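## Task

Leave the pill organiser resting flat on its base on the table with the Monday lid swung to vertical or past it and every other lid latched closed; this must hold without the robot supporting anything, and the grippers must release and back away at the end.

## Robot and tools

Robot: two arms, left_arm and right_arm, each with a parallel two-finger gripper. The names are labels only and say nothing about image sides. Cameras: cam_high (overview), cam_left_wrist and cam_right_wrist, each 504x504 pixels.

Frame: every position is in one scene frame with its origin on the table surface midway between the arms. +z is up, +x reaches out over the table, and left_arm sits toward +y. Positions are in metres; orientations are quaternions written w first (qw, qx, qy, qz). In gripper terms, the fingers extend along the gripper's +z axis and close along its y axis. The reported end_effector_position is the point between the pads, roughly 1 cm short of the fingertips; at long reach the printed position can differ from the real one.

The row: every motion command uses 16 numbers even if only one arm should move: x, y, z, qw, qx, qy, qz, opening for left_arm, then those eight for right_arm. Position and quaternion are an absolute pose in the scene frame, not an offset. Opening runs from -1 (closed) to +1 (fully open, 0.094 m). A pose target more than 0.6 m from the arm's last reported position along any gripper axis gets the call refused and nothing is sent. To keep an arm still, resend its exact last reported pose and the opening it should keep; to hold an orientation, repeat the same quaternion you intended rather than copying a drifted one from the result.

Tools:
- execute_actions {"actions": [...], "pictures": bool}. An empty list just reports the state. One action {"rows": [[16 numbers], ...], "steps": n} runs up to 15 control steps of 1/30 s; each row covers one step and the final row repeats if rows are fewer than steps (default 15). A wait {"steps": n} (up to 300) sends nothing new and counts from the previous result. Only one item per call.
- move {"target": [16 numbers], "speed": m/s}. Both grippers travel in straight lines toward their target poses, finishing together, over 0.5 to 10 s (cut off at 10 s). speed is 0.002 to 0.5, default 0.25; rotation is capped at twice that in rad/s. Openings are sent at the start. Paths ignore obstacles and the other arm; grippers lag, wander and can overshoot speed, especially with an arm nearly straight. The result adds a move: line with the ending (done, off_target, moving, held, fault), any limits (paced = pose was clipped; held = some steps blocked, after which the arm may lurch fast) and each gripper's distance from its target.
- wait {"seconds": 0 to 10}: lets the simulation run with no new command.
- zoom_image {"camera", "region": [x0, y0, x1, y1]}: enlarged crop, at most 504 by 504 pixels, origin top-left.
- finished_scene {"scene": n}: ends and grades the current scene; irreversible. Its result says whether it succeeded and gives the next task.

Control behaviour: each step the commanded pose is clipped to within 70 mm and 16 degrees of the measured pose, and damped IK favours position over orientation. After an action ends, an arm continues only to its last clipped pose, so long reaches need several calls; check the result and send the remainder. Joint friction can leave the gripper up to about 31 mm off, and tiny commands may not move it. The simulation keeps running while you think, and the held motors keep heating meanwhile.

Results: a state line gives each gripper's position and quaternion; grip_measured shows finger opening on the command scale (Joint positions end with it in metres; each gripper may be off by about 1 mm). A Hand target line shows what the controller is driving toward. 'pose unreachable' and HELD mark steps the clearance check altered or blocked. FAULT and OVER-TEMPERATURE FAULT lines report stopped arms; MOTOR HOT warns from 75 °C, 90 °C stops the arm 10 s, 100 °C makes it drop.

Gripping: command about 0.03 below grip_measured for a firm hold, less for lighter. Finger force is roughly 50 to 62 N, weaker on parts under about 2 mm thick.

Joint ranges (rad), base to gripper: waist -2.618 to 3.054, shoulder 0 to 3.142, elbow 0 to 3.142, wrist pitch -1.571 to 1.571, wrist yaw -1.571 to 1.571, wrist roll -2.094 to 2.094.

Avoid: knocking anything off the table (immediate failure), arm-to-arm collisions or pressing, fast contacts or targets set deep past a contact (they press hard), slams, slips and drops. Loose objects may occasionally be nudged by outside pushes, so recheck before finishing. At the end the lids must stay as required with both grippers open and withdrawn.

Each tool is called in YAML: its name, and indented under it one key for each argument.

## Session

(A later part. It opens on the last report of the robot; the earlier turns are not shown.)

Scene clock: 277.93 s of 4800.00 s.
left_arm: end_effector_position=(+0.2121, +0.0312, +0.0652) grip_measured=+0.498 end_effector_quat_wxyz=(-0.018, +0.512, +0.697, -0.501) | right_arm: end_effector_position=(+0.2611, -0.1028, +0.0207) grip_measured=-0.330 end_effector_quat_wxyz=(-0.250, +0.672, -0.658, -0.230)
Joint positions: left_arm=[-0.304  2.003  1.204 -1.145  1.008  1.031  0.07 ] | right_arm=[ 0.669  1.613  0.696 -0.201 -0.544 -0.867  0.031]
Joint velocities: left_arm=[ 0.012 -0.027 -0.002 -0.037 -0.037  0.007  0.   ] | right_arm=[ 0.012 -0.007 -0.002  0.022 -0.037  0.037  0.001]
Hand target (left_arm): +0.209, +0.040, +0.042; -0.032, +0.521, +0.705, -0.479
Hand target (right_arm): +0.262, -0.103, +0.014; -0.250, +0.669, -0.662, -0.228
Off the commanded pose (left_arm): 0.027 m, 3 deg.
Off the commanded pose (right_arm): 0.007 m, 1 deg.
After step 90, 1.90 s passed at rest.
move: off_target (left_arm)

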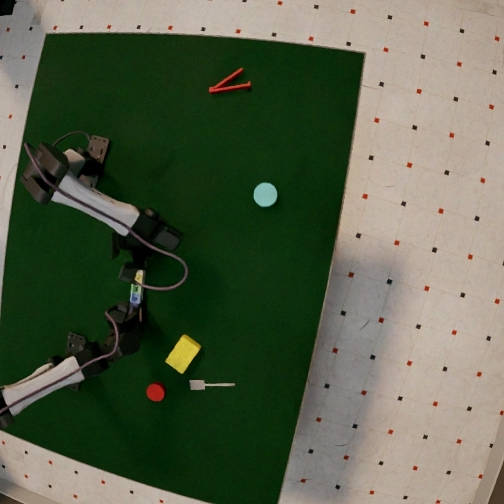

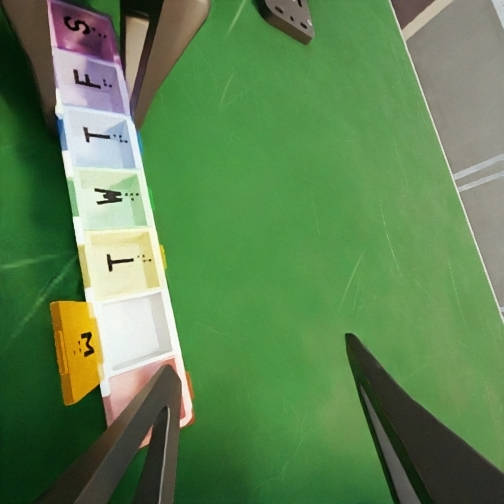

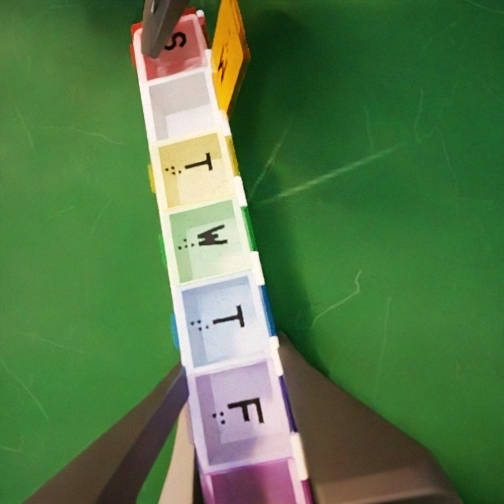

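move:
  target: [0.210,0.036,0.028,-0.031,0.521,0.706,-0.478,0.5,0.2625,-0.103,0.014,-0.25,0.669,-0.662,-0.228,-0.39]
  speed: 0.02

Scene clock: 289.73 s of 4800.00 s.
left_arm: end_effector_position=(+0.2134, +0.0283, +0.0647) grip_measured=+0.498 end_effector_quat_wxyz=(-0.006, +0.512, +0.692, -0.509) | right_arm: end_effector_position=(+0.2611, -0.1027, +0.0208) grip_measured=-0.330 end_effector_quat_wxyz=(-0.250, +0.672, -0.658, -0.230)
Joint positions: left_arm=[-0.304  2.003  1.192 -1.114  1.031  1.032  0.07 ] | right_arm=[ 0.669  1.613  0.696 -0.201 -0.544 -0.867  0.031]
Joint velocities: left_arm=[ 0.012 -0.002  0.007 -0.007 -0.037  0.022  0.001] | right_arm=[ 0.007  0.002 -0.002 -0.022 -0.081 -0.022 -0.   ]
Hand target (left_arm): +0.208, +0.037, +0.031; -0.032, +0.522, +0.705, -0.479
Hand target (right_arm): +0.262, -0.103, +0.014; -0.250, +0.669, -0.662, -0.228
Off the commanded pose (left_arm): 0.038 m, 5 deg.
Off the commanded pose (right_arm): 0.007 m, 1 deg.
After step 90, 6.70 s passed at rest.
move: off_target (left_arm)

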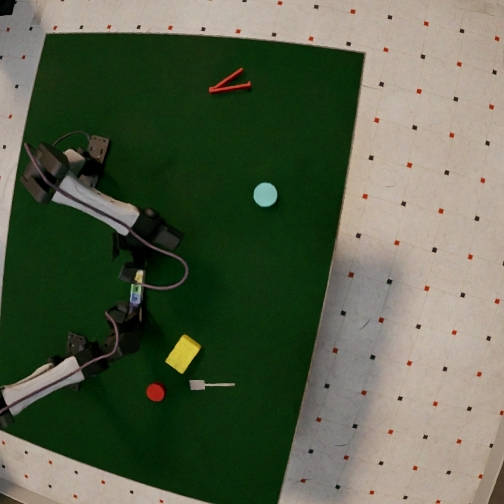

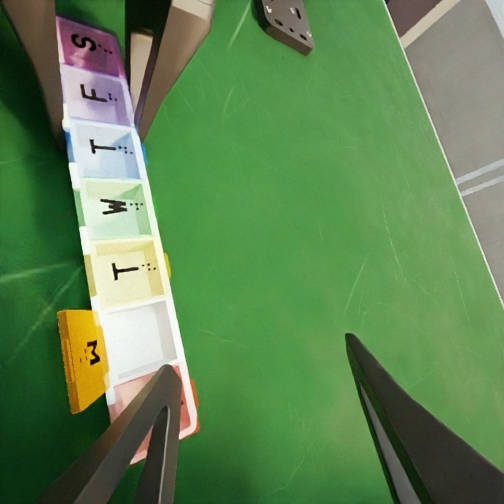

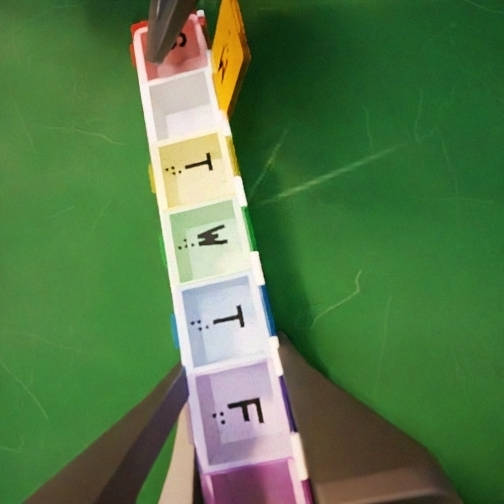

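move:
  target: [0.212,0.045,0.085,-0.031,0.521,0.706,-0.478,0.5,0.2625,-0.103,0.016,-0.25,0.669,-0.662,-0.228,-0.39]
  speed: 0.05

zoom_image:
  camera: "cam_right_wrist"
  region: [100,0,280,200]

zoom_image:
  camera: "cam_left_wrist"
  region: [40,180,260,420]

Scene clock: 302.50 s of 4800.00 s.
left_arm: end_effector_position=(+0.2068, +0.0423, +0.0780) grip_measured=+0.498 end_effector_quat_wxyz=(-0.040, +0.516, +0.705, -0.484) | right_arm: end_effector_position=(+0.2615, -0.1025, +0.0210) grip_measured=-0.330 end_effector_quat_wxyz=(-0.251, +0.672, -0.658, -0.230)
Joint positions: left_arm=[-0.294  1.967  1.228 -1.249  0.956  1.047  0.07 ] | right_arm=[ 0.669  1.613  0.696 -0.198 -0.544 -0.866  0.031]
Joint velocities: left_arm=[ 0.002 -0.012 -0.022  0.066 -0.051 -0.037 -0.001] | right_arm=[ 0.002  0.002 -0.007  0.022 -0.095  0.022 -0.   ]
Hand target (left_arm): +0.211, +0.045, +0.085; -0.031, +0.521, +0.706, -0.478
Hand target (right_arm): +0.263, -0.103, +0.016; -0.250, +0.669, -0.662, -0.228
Off the commanded pose (left_arm): 0.009 m, 1 deg.
Off the commanded pose (right_arm): 0.005 m, 1 deg.
After step 90, 8.50 s passed at rest.
move: done

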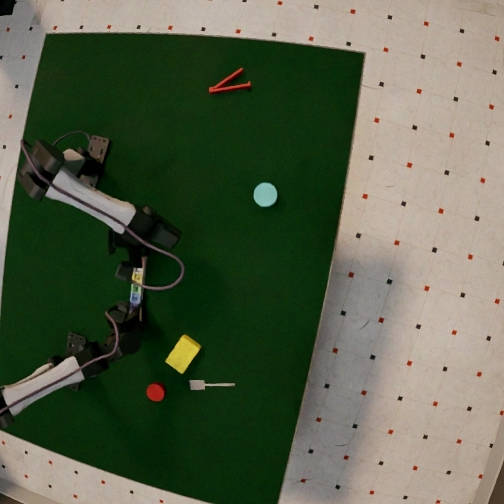

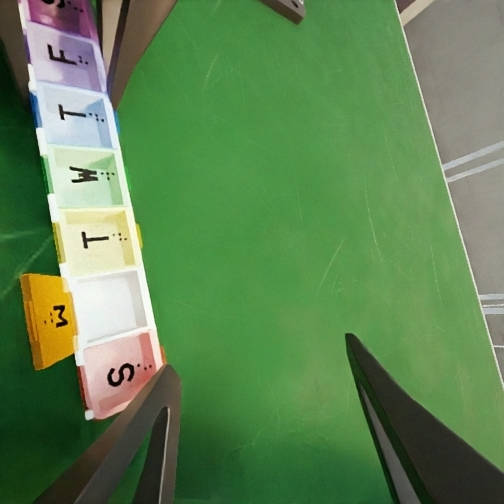

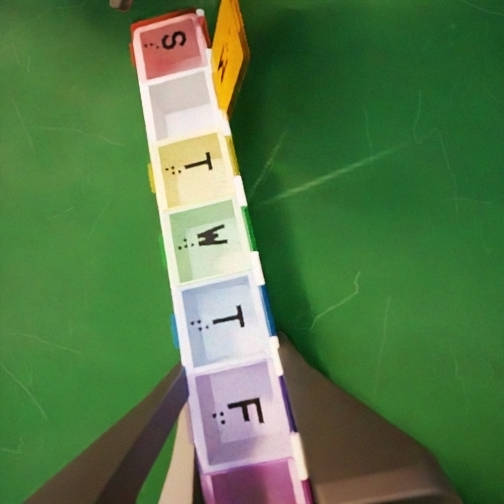

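Region (100, 0, 280, 200) of cam_right_wrist's 504x504 image, scaled by 2.520, with more detail than that image has; it fills the left 454 columns of this view, and the rest is white.

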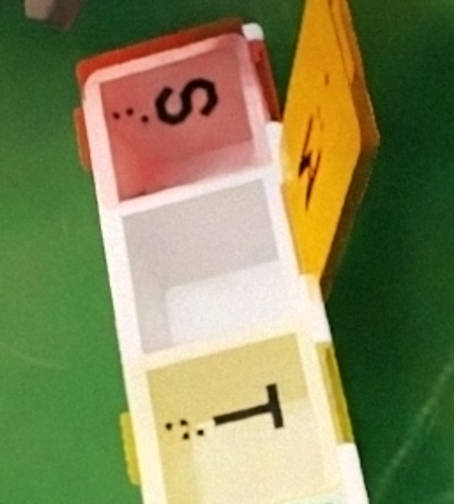

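Region (40, 180, 260, 420) of cam_left_wrist's 504x504 image, scaled by 2.100, with more detail than that image has; it fills the left 462 columns of this view, and the rest is white.

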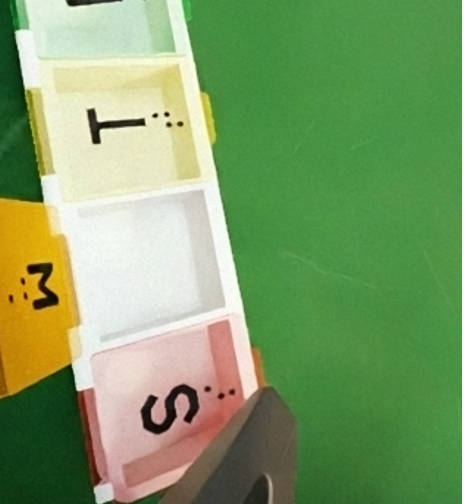

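move:
  target: [0.24,0.09,0.09,0.242,0.664,0.664,-0.242,0.5,0.2625,-0.103,0.016,-0.25,0.669,-0.662,-0.228,-0.39]
  speed: 0.12

move:
  target: [0.24,0.11,0.04,0.406,0.579,0.579,-0.406,0.5,0.2625,-0.103,0.016,-0.25,0.669,-0.662,-0.228,-0.39]
  speed: 0.12

Scene clock: 324.00 s of 4800.00 s.
left_arm: end_effector_position=(+0.2373, +0.0856, +0.0873) grip_measured=+0.498 end_effector_quat_wxyz=(+0.233, +0.667, +0.661, -0.253) | right_arm: end_effector_position=(+0.2615, -0.1025, +0.0210) grip_measured=-0.330 end_effector_quat_wxyz=(-0.251, +0.672, -0.658, -0.230)
Joint positions: left_arm=[-0.235  1.433  0.848 -0.719  0.657  1.113  0.07 ] | right_arm=[ 0.669  1.613  0.696 -0.198 -0.544 -0.866  0.031]
Joint velocities: left_arm=[-0.012 -0.002  0.007  0.051 -0.037  0.022  0.001] | right_arm=[ 0.002 -0.002  0.007  0.007 -0.051  0.007 -0.   ]
Hand target (left_arm): +0.238, +0.090, +0.086; +0.240, +0.667, +0.662, -0.243
Hand target (right_arm): +0.263, -0.103, +0.016; -0.250, +0.669, -0.662, -0.228
Off the commanded pose (left_arm): 0.006 m, 2 deg.
Off the commanded pose (right_arm): 0.005 m, 1 deg.
After step 90, 14.70 s passed at rest.
move: done

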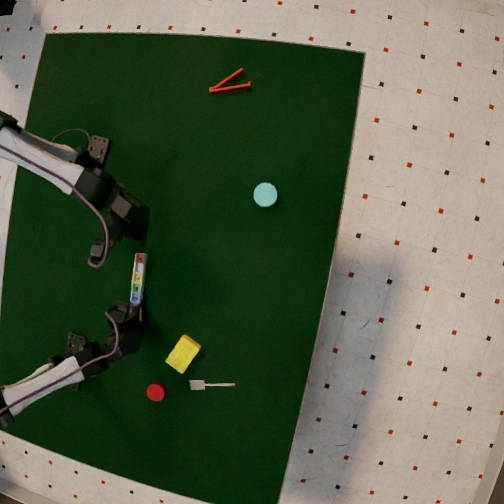

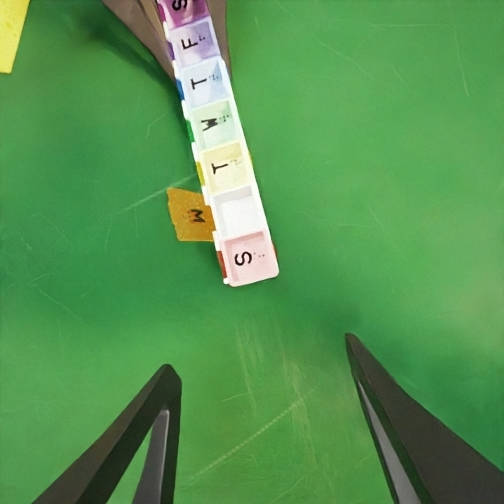

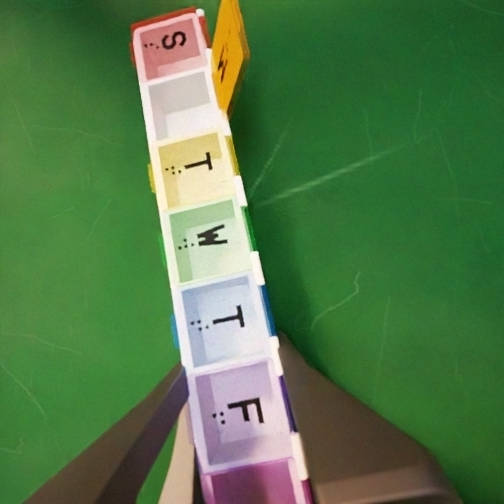

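Scene clock: 326.70 s of 4800.00 s.
left_arm: end_effector_position=(+0.2457, +0.1061, +0.0503) grip_measured=+0.498 end_effector_quat_wxyz=(+0.414, +0.585, +0.572, -0.399) | right_arm: end_effector_position=(+0.2615, -0.1025, +0.0210) grip_measured=-0.330 end_effector_quat_wxyz=(-0.251, +0.672, -0.658, -0.230)
Joint positions: left_arm=[ 0.066  1.688  0.565 -0.23   1.216  1.368  0.07 ] | right_arm=[ 0.669  1.613  0.696 -0.198 -0.544 -0.866  0.031]
Joint velocities: left_arm=[-0.017  0.007 -0.007  0.022 -0.095 -0.007  0.   ] | right_arm=[-0.002 -0.012  0.007  0.037 -0.037 -0.007  0.   ]
Hand target (left_arm): +0.241, +0.109, +0.042; +0.409, +0.578, +0.578, -0.406
Hand target (right_arm): +0.263, -0.103, +0.016; -0.250, +0.669, -0.662, -0.228
Off the commanded pose (left_arm): 0.012 m, 2 deg.
Off the commanded pose (right_arm): 0.005 m, 1 deg.
move: off_target (left_arm)

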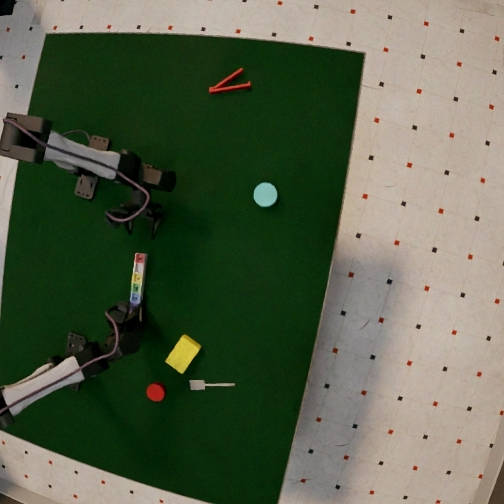

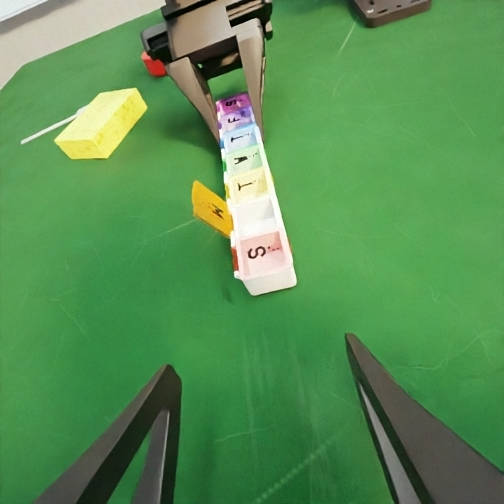

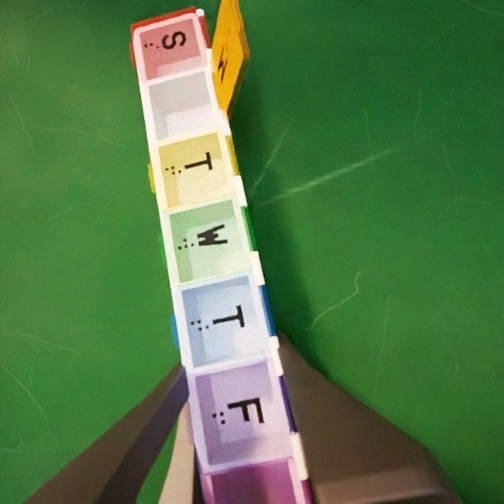

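zoom_image:
  camera: "cam_left_wrist"
  region: [180,160,320,310]

Region (180, 160, 320, 310) of cam_left_wrist's 504x504 image, scaled by 3.360, with more detail than that image has; it fills the left 470 columns of this view, and the rest is white.

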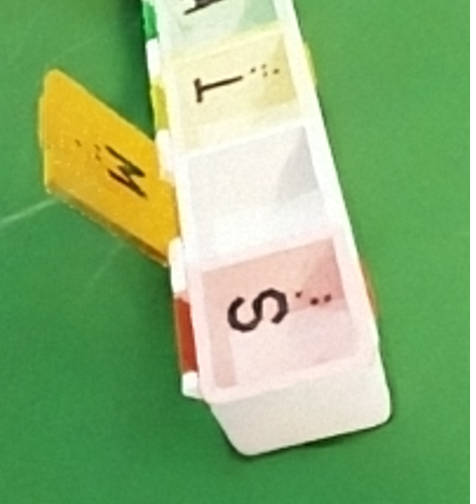

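move:
  target: [0.24,0.14,0.07,0.406,0.579,0.579,-0.406,0.5,0.2615,-0.1025,0.019,-0.251,0.672,-0.658,-0.230,-0.39]
  speed: 0.08

execute_actions:
  actions:
    - {"rows":[[0.24,0.14,0.07,0.406,0.579,0.579,-0.406,0.5,0.2615,-0.1025,0.019,-0.251,0.672,-0.658,-0.230,-0.36],[0.24,0.14,0.07,0.406,0.579,0.579,-0.406,0.5,0.2615,-0.1025,0.019,-0.251,0.672,-0.658,-0.230,-0.35],[0.24,0.14,0.07,0.406,0.579,0.579,-0.406,0.5,0.2615,-0.1025,0.019,-0.251,0.672,-0.658,-0.230,-0.34],[0.24,0.14,0.07,0.406,0.579,0.579,-0.406,0.5,0.2615,-0.1025,0.019,-0.251,0.672,-0.658,-0.230,-0.33],[0.24,0.14,0.07,0.406,0.579,0.579,-0.406,0.5,0.2615,-0.1025,0.019,-0.251,0.672,-0.658,-0.230,-0.325],[0.24,0.14,0.07,0.406,0.579,0.579,-0.406,0.5,0.2615,-0.1025,0.019,-0.251,0.672,-0.658,-0.230,-0.32],[0.24,0.14,0.07,0.406,0.579,0.579,-0.406,0.5,0.2615,-0.1025,0.019,-0.251,0.672,-0.658,-0.230,-0.315],[0.24,0.14,0.07,0.406,0.579,0.579,-0.406,0.5,0.2615,-0.1025,0.019,-0.251,0.672,-0.658,-0.230,-0.31],[0.24,0.14,0.07,0.406,0.579,0.579,-0.406,0.5,0.2615,-0.1025,0.019,-0.251,0.672,-0.658,-0.230,-0.305],[0.24,0.14,0.07,0.406,0.579,0.579,-0.406,0.5,0.2615,-0.1025,0.019,-0.251,0.672,-0.658,-0.230,-0.30],[0.24,0.14,0.07,0.406,0.579,0.579,-0.406,0.5,0.2615,-0.1025,0.019,-0.251,0.672,-0.658,-0.230,-0.29],[0.24,0.14,0.07,0.406,0.579,0.579,-0.406,0.5,0.2615,-0.1025,0.019,-0.251,0.672,-0.658,-0.230,-0.28],[0.24,0.14,0.07,0.406,0.579,0.579,-0.406,0.5,0.2615,-0.1025,0.019,-0.251,0.672,-0.658,-0.230,-0.27],[0.24,0.14,0.07,0.406,0.579,0.579,-0.406,0.5,0.2615,-0.1025,0.019,-0.251,0.672,-0.658,-0.230,-0.25]],"steps":15}
  pictures: false

move:
  target: [0.24,0.14,0.07,0.406,0.579,0.579,-0.406,0.5,0.2615,-0.1025,0.019,-0.251,0.672,-0.658,-0.230,0.2]
  speed: 0.03

move:
  target: [0.24,0.14,0.07,0.406,0.579,0.579,-0.406,0.5,0.264,-0.14,0.085,-0.251,0.672,-0.658,-0.230,0.2]
  speed: 0.06

Scene clock: 346.90 s of 4800.00 s.
left_arm: end_effector_position=(+0.2375, +0.1365, +0.0724) grip_measured=+0.498 end_effector_quat_wxyz=(+0.412, +0.582, +0.574, -0.402) | right_arm: end_effector_position=(+0.2615, -0.1025, +0.0210) grip_measured=-0.330 end_effector_quat_wxyz=(-0.251, +0.672, -0.658, -0.230)
Joint positions: left_arm=[ 0.203  1.671  0.677 -0.734  1.222  1.757  0.07 ] | right_arm=[ 0.669  1.613  0.696 -0.198 -0.544 -0.866  0.031]
Joint velocities: left_arm=[-0.017 -0.027 -0.012 -0.022  0.081 -0.022  0.001] | right_arm=[-0.002  0.007 -0.007 -0.066 -0.051  0.007  0.   ]
Hand target (left_arm): +0.240, +0.139, +0.071; +0.408, +0.577, +0.580, -0.405
Hand target (right_arm): +0.262, -0.102, +0.019; -0.251, +0.672, -0.658, -0.230
Off the commanded pose (left_arm): 0.005 m, 1 deg.
Off the commanded pose (right_arm): 0.002 m, 0 deg.
After step 90, 15.97 s passed at rest.
move: done

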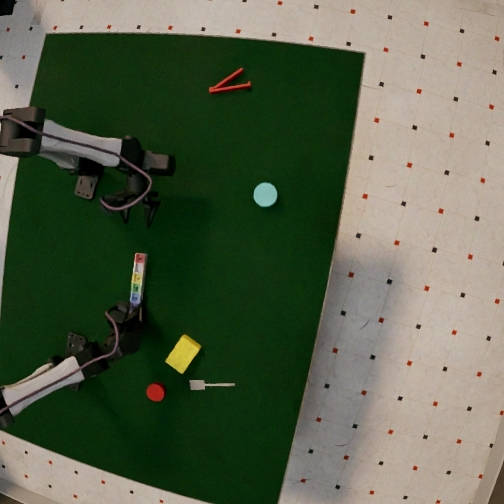

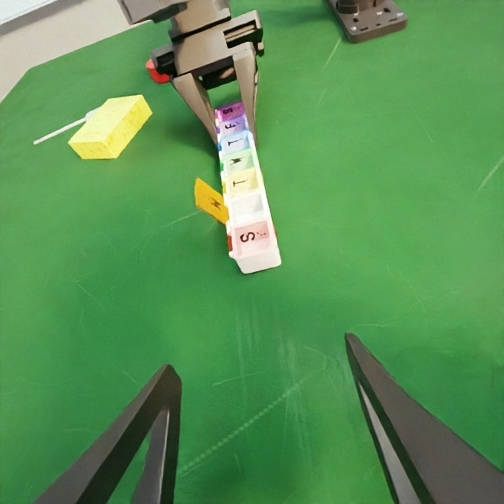

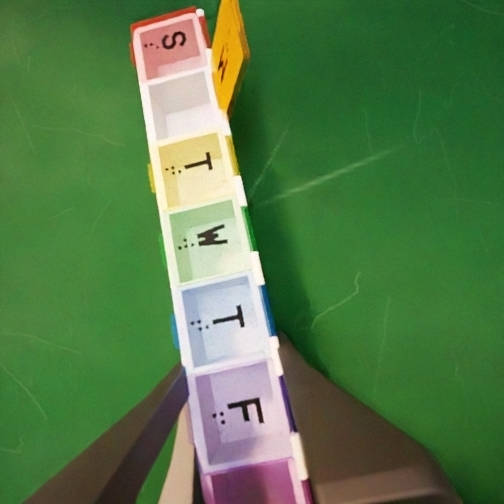

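Scene clock: 347.40 s of 4800.00 s.
left_arm: end_effector_position=(+0.2370, +0.1370, +0.0738) grip_measured=+0.498 end_effector_quat_wxyz=(+0.413, +0.584, +0.572, -0.401) | right_arm: end_effector_position=(+0.2615, -0.1025, +0.0210) grip_measured=-0.254 end_effector_quat_wxyz=(-0.251, +0.672, -0.658, -0.230)
Joint positions: left_arm=[ 0.206  1.671  0.682 -0.753  1.222  1.778  0.07 ] | right_arm=[ 0.669  1.613  0.696 -0.198 -0.544 -0.866  0.035]
Joint velocities: left_arm=[ 0.002 -0.002  0.002  0.007 -0.007  0.037 -0.001] | right_arm=[ 0.012 -0.012 -0.007 -0.022 -0.051 -0.037  0.004]
Hand target (left_arm): +0.240, +0.140, +0.070; +0.406, +0.579, +0.579, -0.405
Hand target (right_arm): +0.262, -0.102, +0.019; -0.251, +0.672, -0.658, -0.230
Off the commanded pose (left_arm): 0.006 m, 1 deg.
Off the commanded pose (right_arm): 0.002 m, 0 deg.
Steps of this call (steps 1 to 15: all 15 steps of this action). Readings (end_effector_position):
1: left_arm (+0.2374, +0.1366, +0.0726) | right_arm (+0.2615, -0.1025, +0.0210)
2: left_arm (+0.2374, +0.1367, +0.0730) | right_arm (+0.2615, -0.1025, +0.0210)
4: left_arm (+0.2377, +0.1370, +0.0734) | right_arm (+0.2615, -0.1025, +0.0210)
8: left_arm (+0.2375, +0.1370, +0.0737) | right_arm (+0.2615, -0.1025, +0.0210)
15: the state above

Scene clock: 348.33 s of 4800.00 s.
left_arm: end_effector_position=(+0.2368, +0.1370, +0.0738) grip_measured=+0.498 end_effector_quat_wxyz=(+0.413, +0.585, +0.571, -0.401) | right_arm: end_effector_position=(+0.2615, -0.1025, +0.0210) grip_measured=+0.198 end_effector_quat_wxyz=(-0.251, +0.672, -0.658, -0.230)
Joint positions: left_arm=[ 0.206  1.671  0.682 -0.755  1.222  1.78   0.07 ] | right_arm=[ 0.669  1.613  0.696 -0.198 -0.544 -0.866  0.056]
Joint velocities: left_arm=[-0.012  0.002 -0.007 -0.022 -0.007  0.051 -0.   ] | right_arm=[-0.002  0.002 -0.002 -0.037  0.022  0.066  0.   ]
Hand target (left_arm): +0.240, +0.140, +0.070; +0.406, +0.579, +0.579, -0.405
Hand target (right_arm): +0.262, -0.102, +0.019; -0.251, +0.672, -0.658, -0.230
Off the commanded pose (left_arm): 0.006 m, 1 deg.
Off the commanded pose (right_arm): 0.002 m, 0 deg.
move: done

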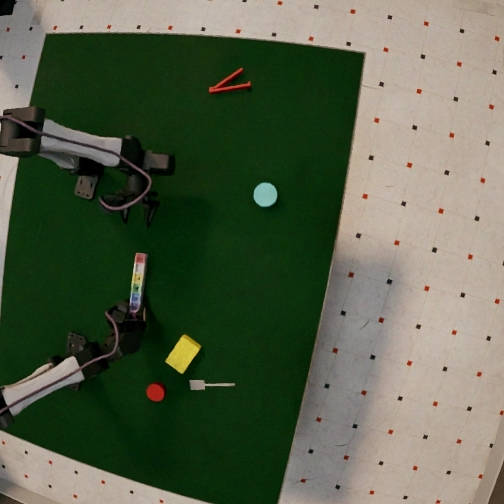

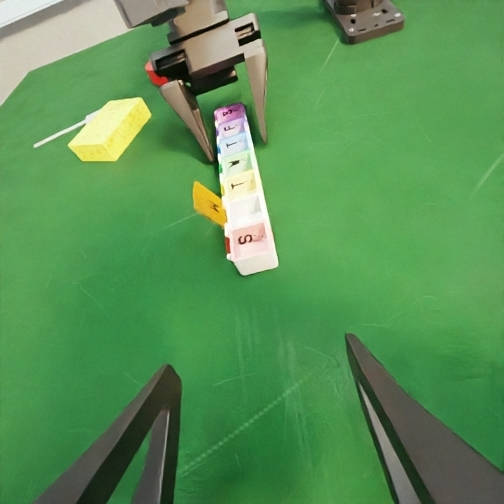

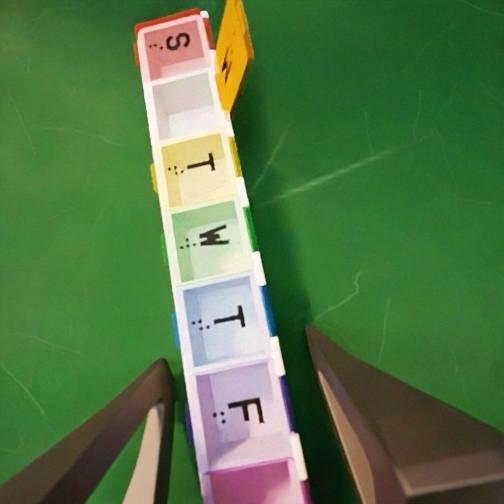

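Scene clock: 350.10 s of 4800.00 s.
left_arm: end_effector_position=(+0.2368, +0.1370, +0.0738) grip_measured=+0.498 end_effector_quat_wxyz=(+0.413, +0.585, +0.571, -0.401) | right_arm: end_effector_position=(+0.2581, -0.1427, +0.0745) grip_measured=+0.198 end_effector_quat_wxyz=(-0.238, +0.672, -0.663, -0.228)
Joint positions: left_arm=[ 0.206  1.671  0.682 -0.755  1.222  1.78   0.07 ] | right_arm=[ 0.544  1.425  0.793 -0.585 -0.583 -1.005  0.056]
Joint velocities: left_arm=[-0.007  0.007 -0.002  0.037 -0.051  0.007  0.   ] | right_arm=[-0.002 -0.012  0.007 -0.066  0.007  0.007 -0.001]
Hand target (left_arm): +0.240, +0.140, +0.070; +0.406, +0.579, +0.579, -0.405
Hand target (right_arm): +0.263, -0.142, +0.085; -0.250, +0.673, -0.658, -0.227
Off the commanded pose (left_arm): 0.006 m, 1 deg.
Off the commanded pose (right_arm): 0.012 m, 2 deg.
move: off_target (right_arm)

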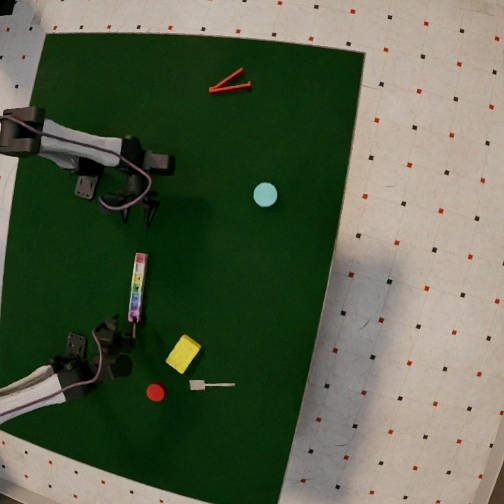

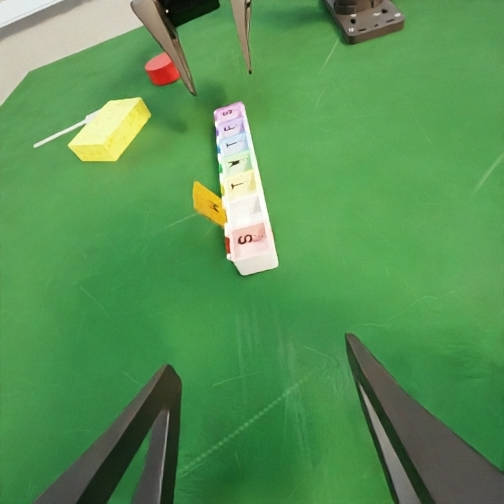

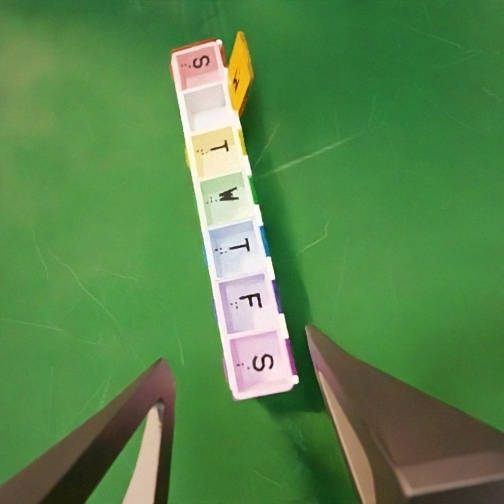

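move:
  target: [0.24,0.19,0.10,0.406,0.579,0.579,-0.406,0.5,0.255,-0.23,0.13,-0.251,0.672,-0.658,-0.230,0.2]
  speed: 0.15

Scene clock: 355.03 s of 4800.00 s.
left_arm: end_effector_position=(+0.2383, +0.1851, +0.0995) grip_measured=+0.498 end_effector_quat_wxyz=(+0.402, +0.567, +0.606, -0.386) | right_arm: end_effector_position=(+0.2500, -0.2326, +0.1210) grip_measured=+0.198 end_effector_quat_wxyz=(-0.239, +0.674, -0.662, -0.225)
Joint positions: left_arm=[ 0.414  1.68   0.822 -1.204  1.128  2.093  0.07 ] | right_arm=[ 0.168  1.304  0.91  -1.087 -0.663 -1.463  0.056]
Joint velocities: left_arm=[ 0.002 -0.012  0.002 -0.095 -0.051 -0.037  0.001] | right_arm=[-0.002 -0.012  0.007 -0.051  0.007  0.007 -0.   ]
Hand target (left_arm): +0.241, +0.188, +0.101; +0.400, +0.569, +0.608, -0.383
Hand target (right_arm): +0.253, -0.233, +0.128; -0.246, +0.675, -0.659, -0.225
Off the commanded pose (left_arm): 0.005 m, 4 deg.
Off the commanded pose (right_arm): 0.011 m, 2 deg.
joint sent to its limit (left arm) — the command would take joint 6 (wrist roll) past its upper limit, so that joint was sent only as far as its limit.
After step 90, 0.57 s passed at rest.
move: off_target (left_arm, right_arm)

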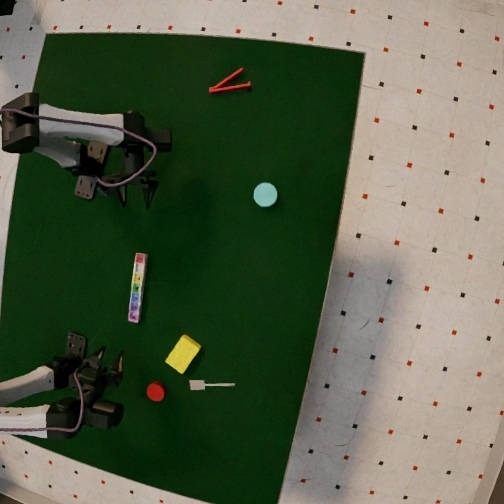

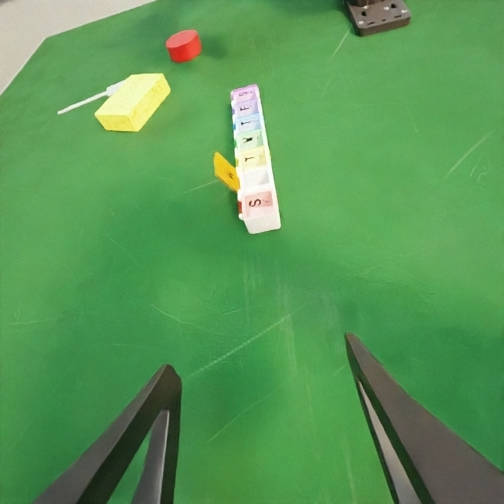

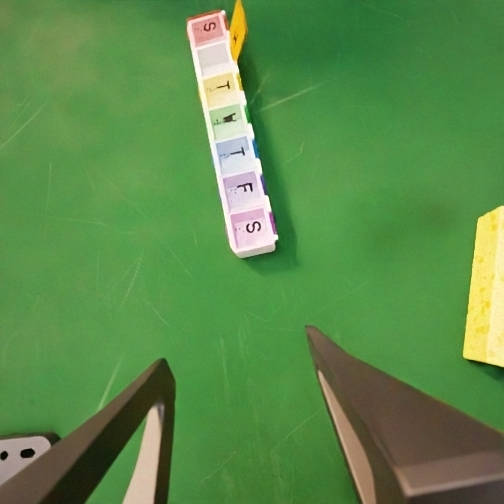

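execute_actions:
  actions: []

Scene clock: 364.70 s of 4800.00 s.
left_arm: end_effector_position=(+0.2380, +0.1852, +0.0995) grip_measured=+0.498 end_effector_quat_wxyz=(+0.402, +0.567, +0.606, -0.386) | right_arm: end_effector_position=(+0.2495, -0.2327, +0.1211) grip_measured=+0.198 end_effector_quat_wxyz=(-0.238, +0.675, -0.661, -0.225)
Joint positions: left_arm=[ 0.414  1.68   0.822 -1.205  1.126  2.093  0.07 ] | right_arm=[ 0.168  1.304  0.911 -1.089 -0.663 -1.466  0.056]
Joint velocities: left_arm=[ 0.012  0.007  0.007 -0.051 -0.022  0.081 -0.   ] | right_arm=[-0.012 -0.012 -0.012  0.022 -0.037 -0.022 -0.001]
Hand target (left_arm): +0.240, +0.188, +0.101; +0.400, +0.569, +0.608, -0.383
Hand target (right_arm): +0.253, -0.233, +0.128; -0.246, +0.675, -0.659, -0.224
Off the commanded pose (left_arm): 0.005 m, 4 deg.
Off the commanded pose (right_arm): 0.011 m, 2 deg.
Steps of this call (steps 1 to 90: nothing new was sent; then 6.67 s passed at rest). Readings (end_effector_position):
1: left_arm (+0.2382, +0.1851, +0.0995) | right_arm (+0.2499, -0.2326, +0.1210)
2: left_arm (+0.2382, +0.1851, +0.0995) | right_arm (+0.2498, -0.2326, +0.1211)
4: left_arm (+0.2381, +0.1851, +0.0995) | right_arm (+0.2497, -0.2326, +0.1211)
8: left_arm (+0.2380, +0.1851, +0.0995) | right_arm (+0.2496, -0.2327, +0.1211)
90: the state above

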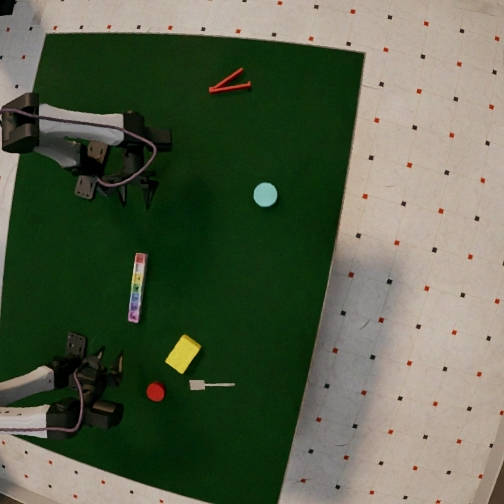

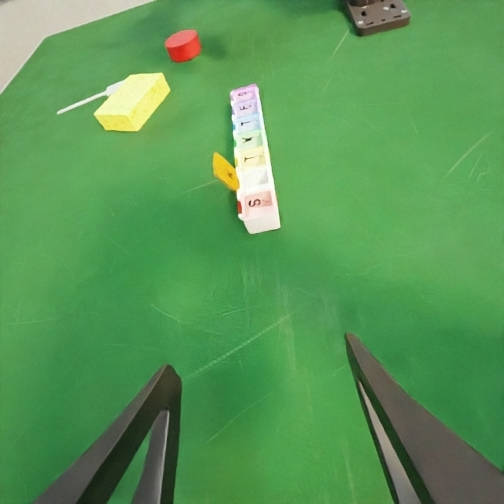

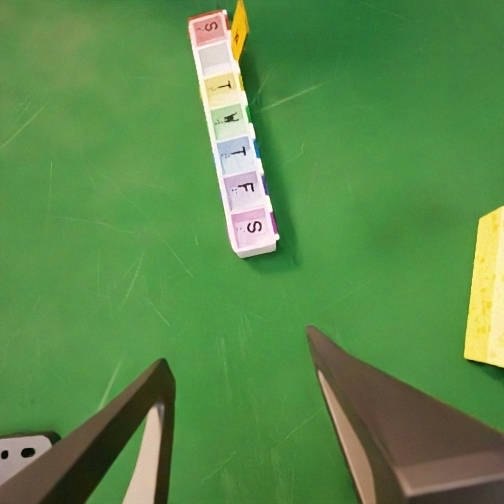

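finished_scene:
  scene: 2

The scene is finished: the task was done.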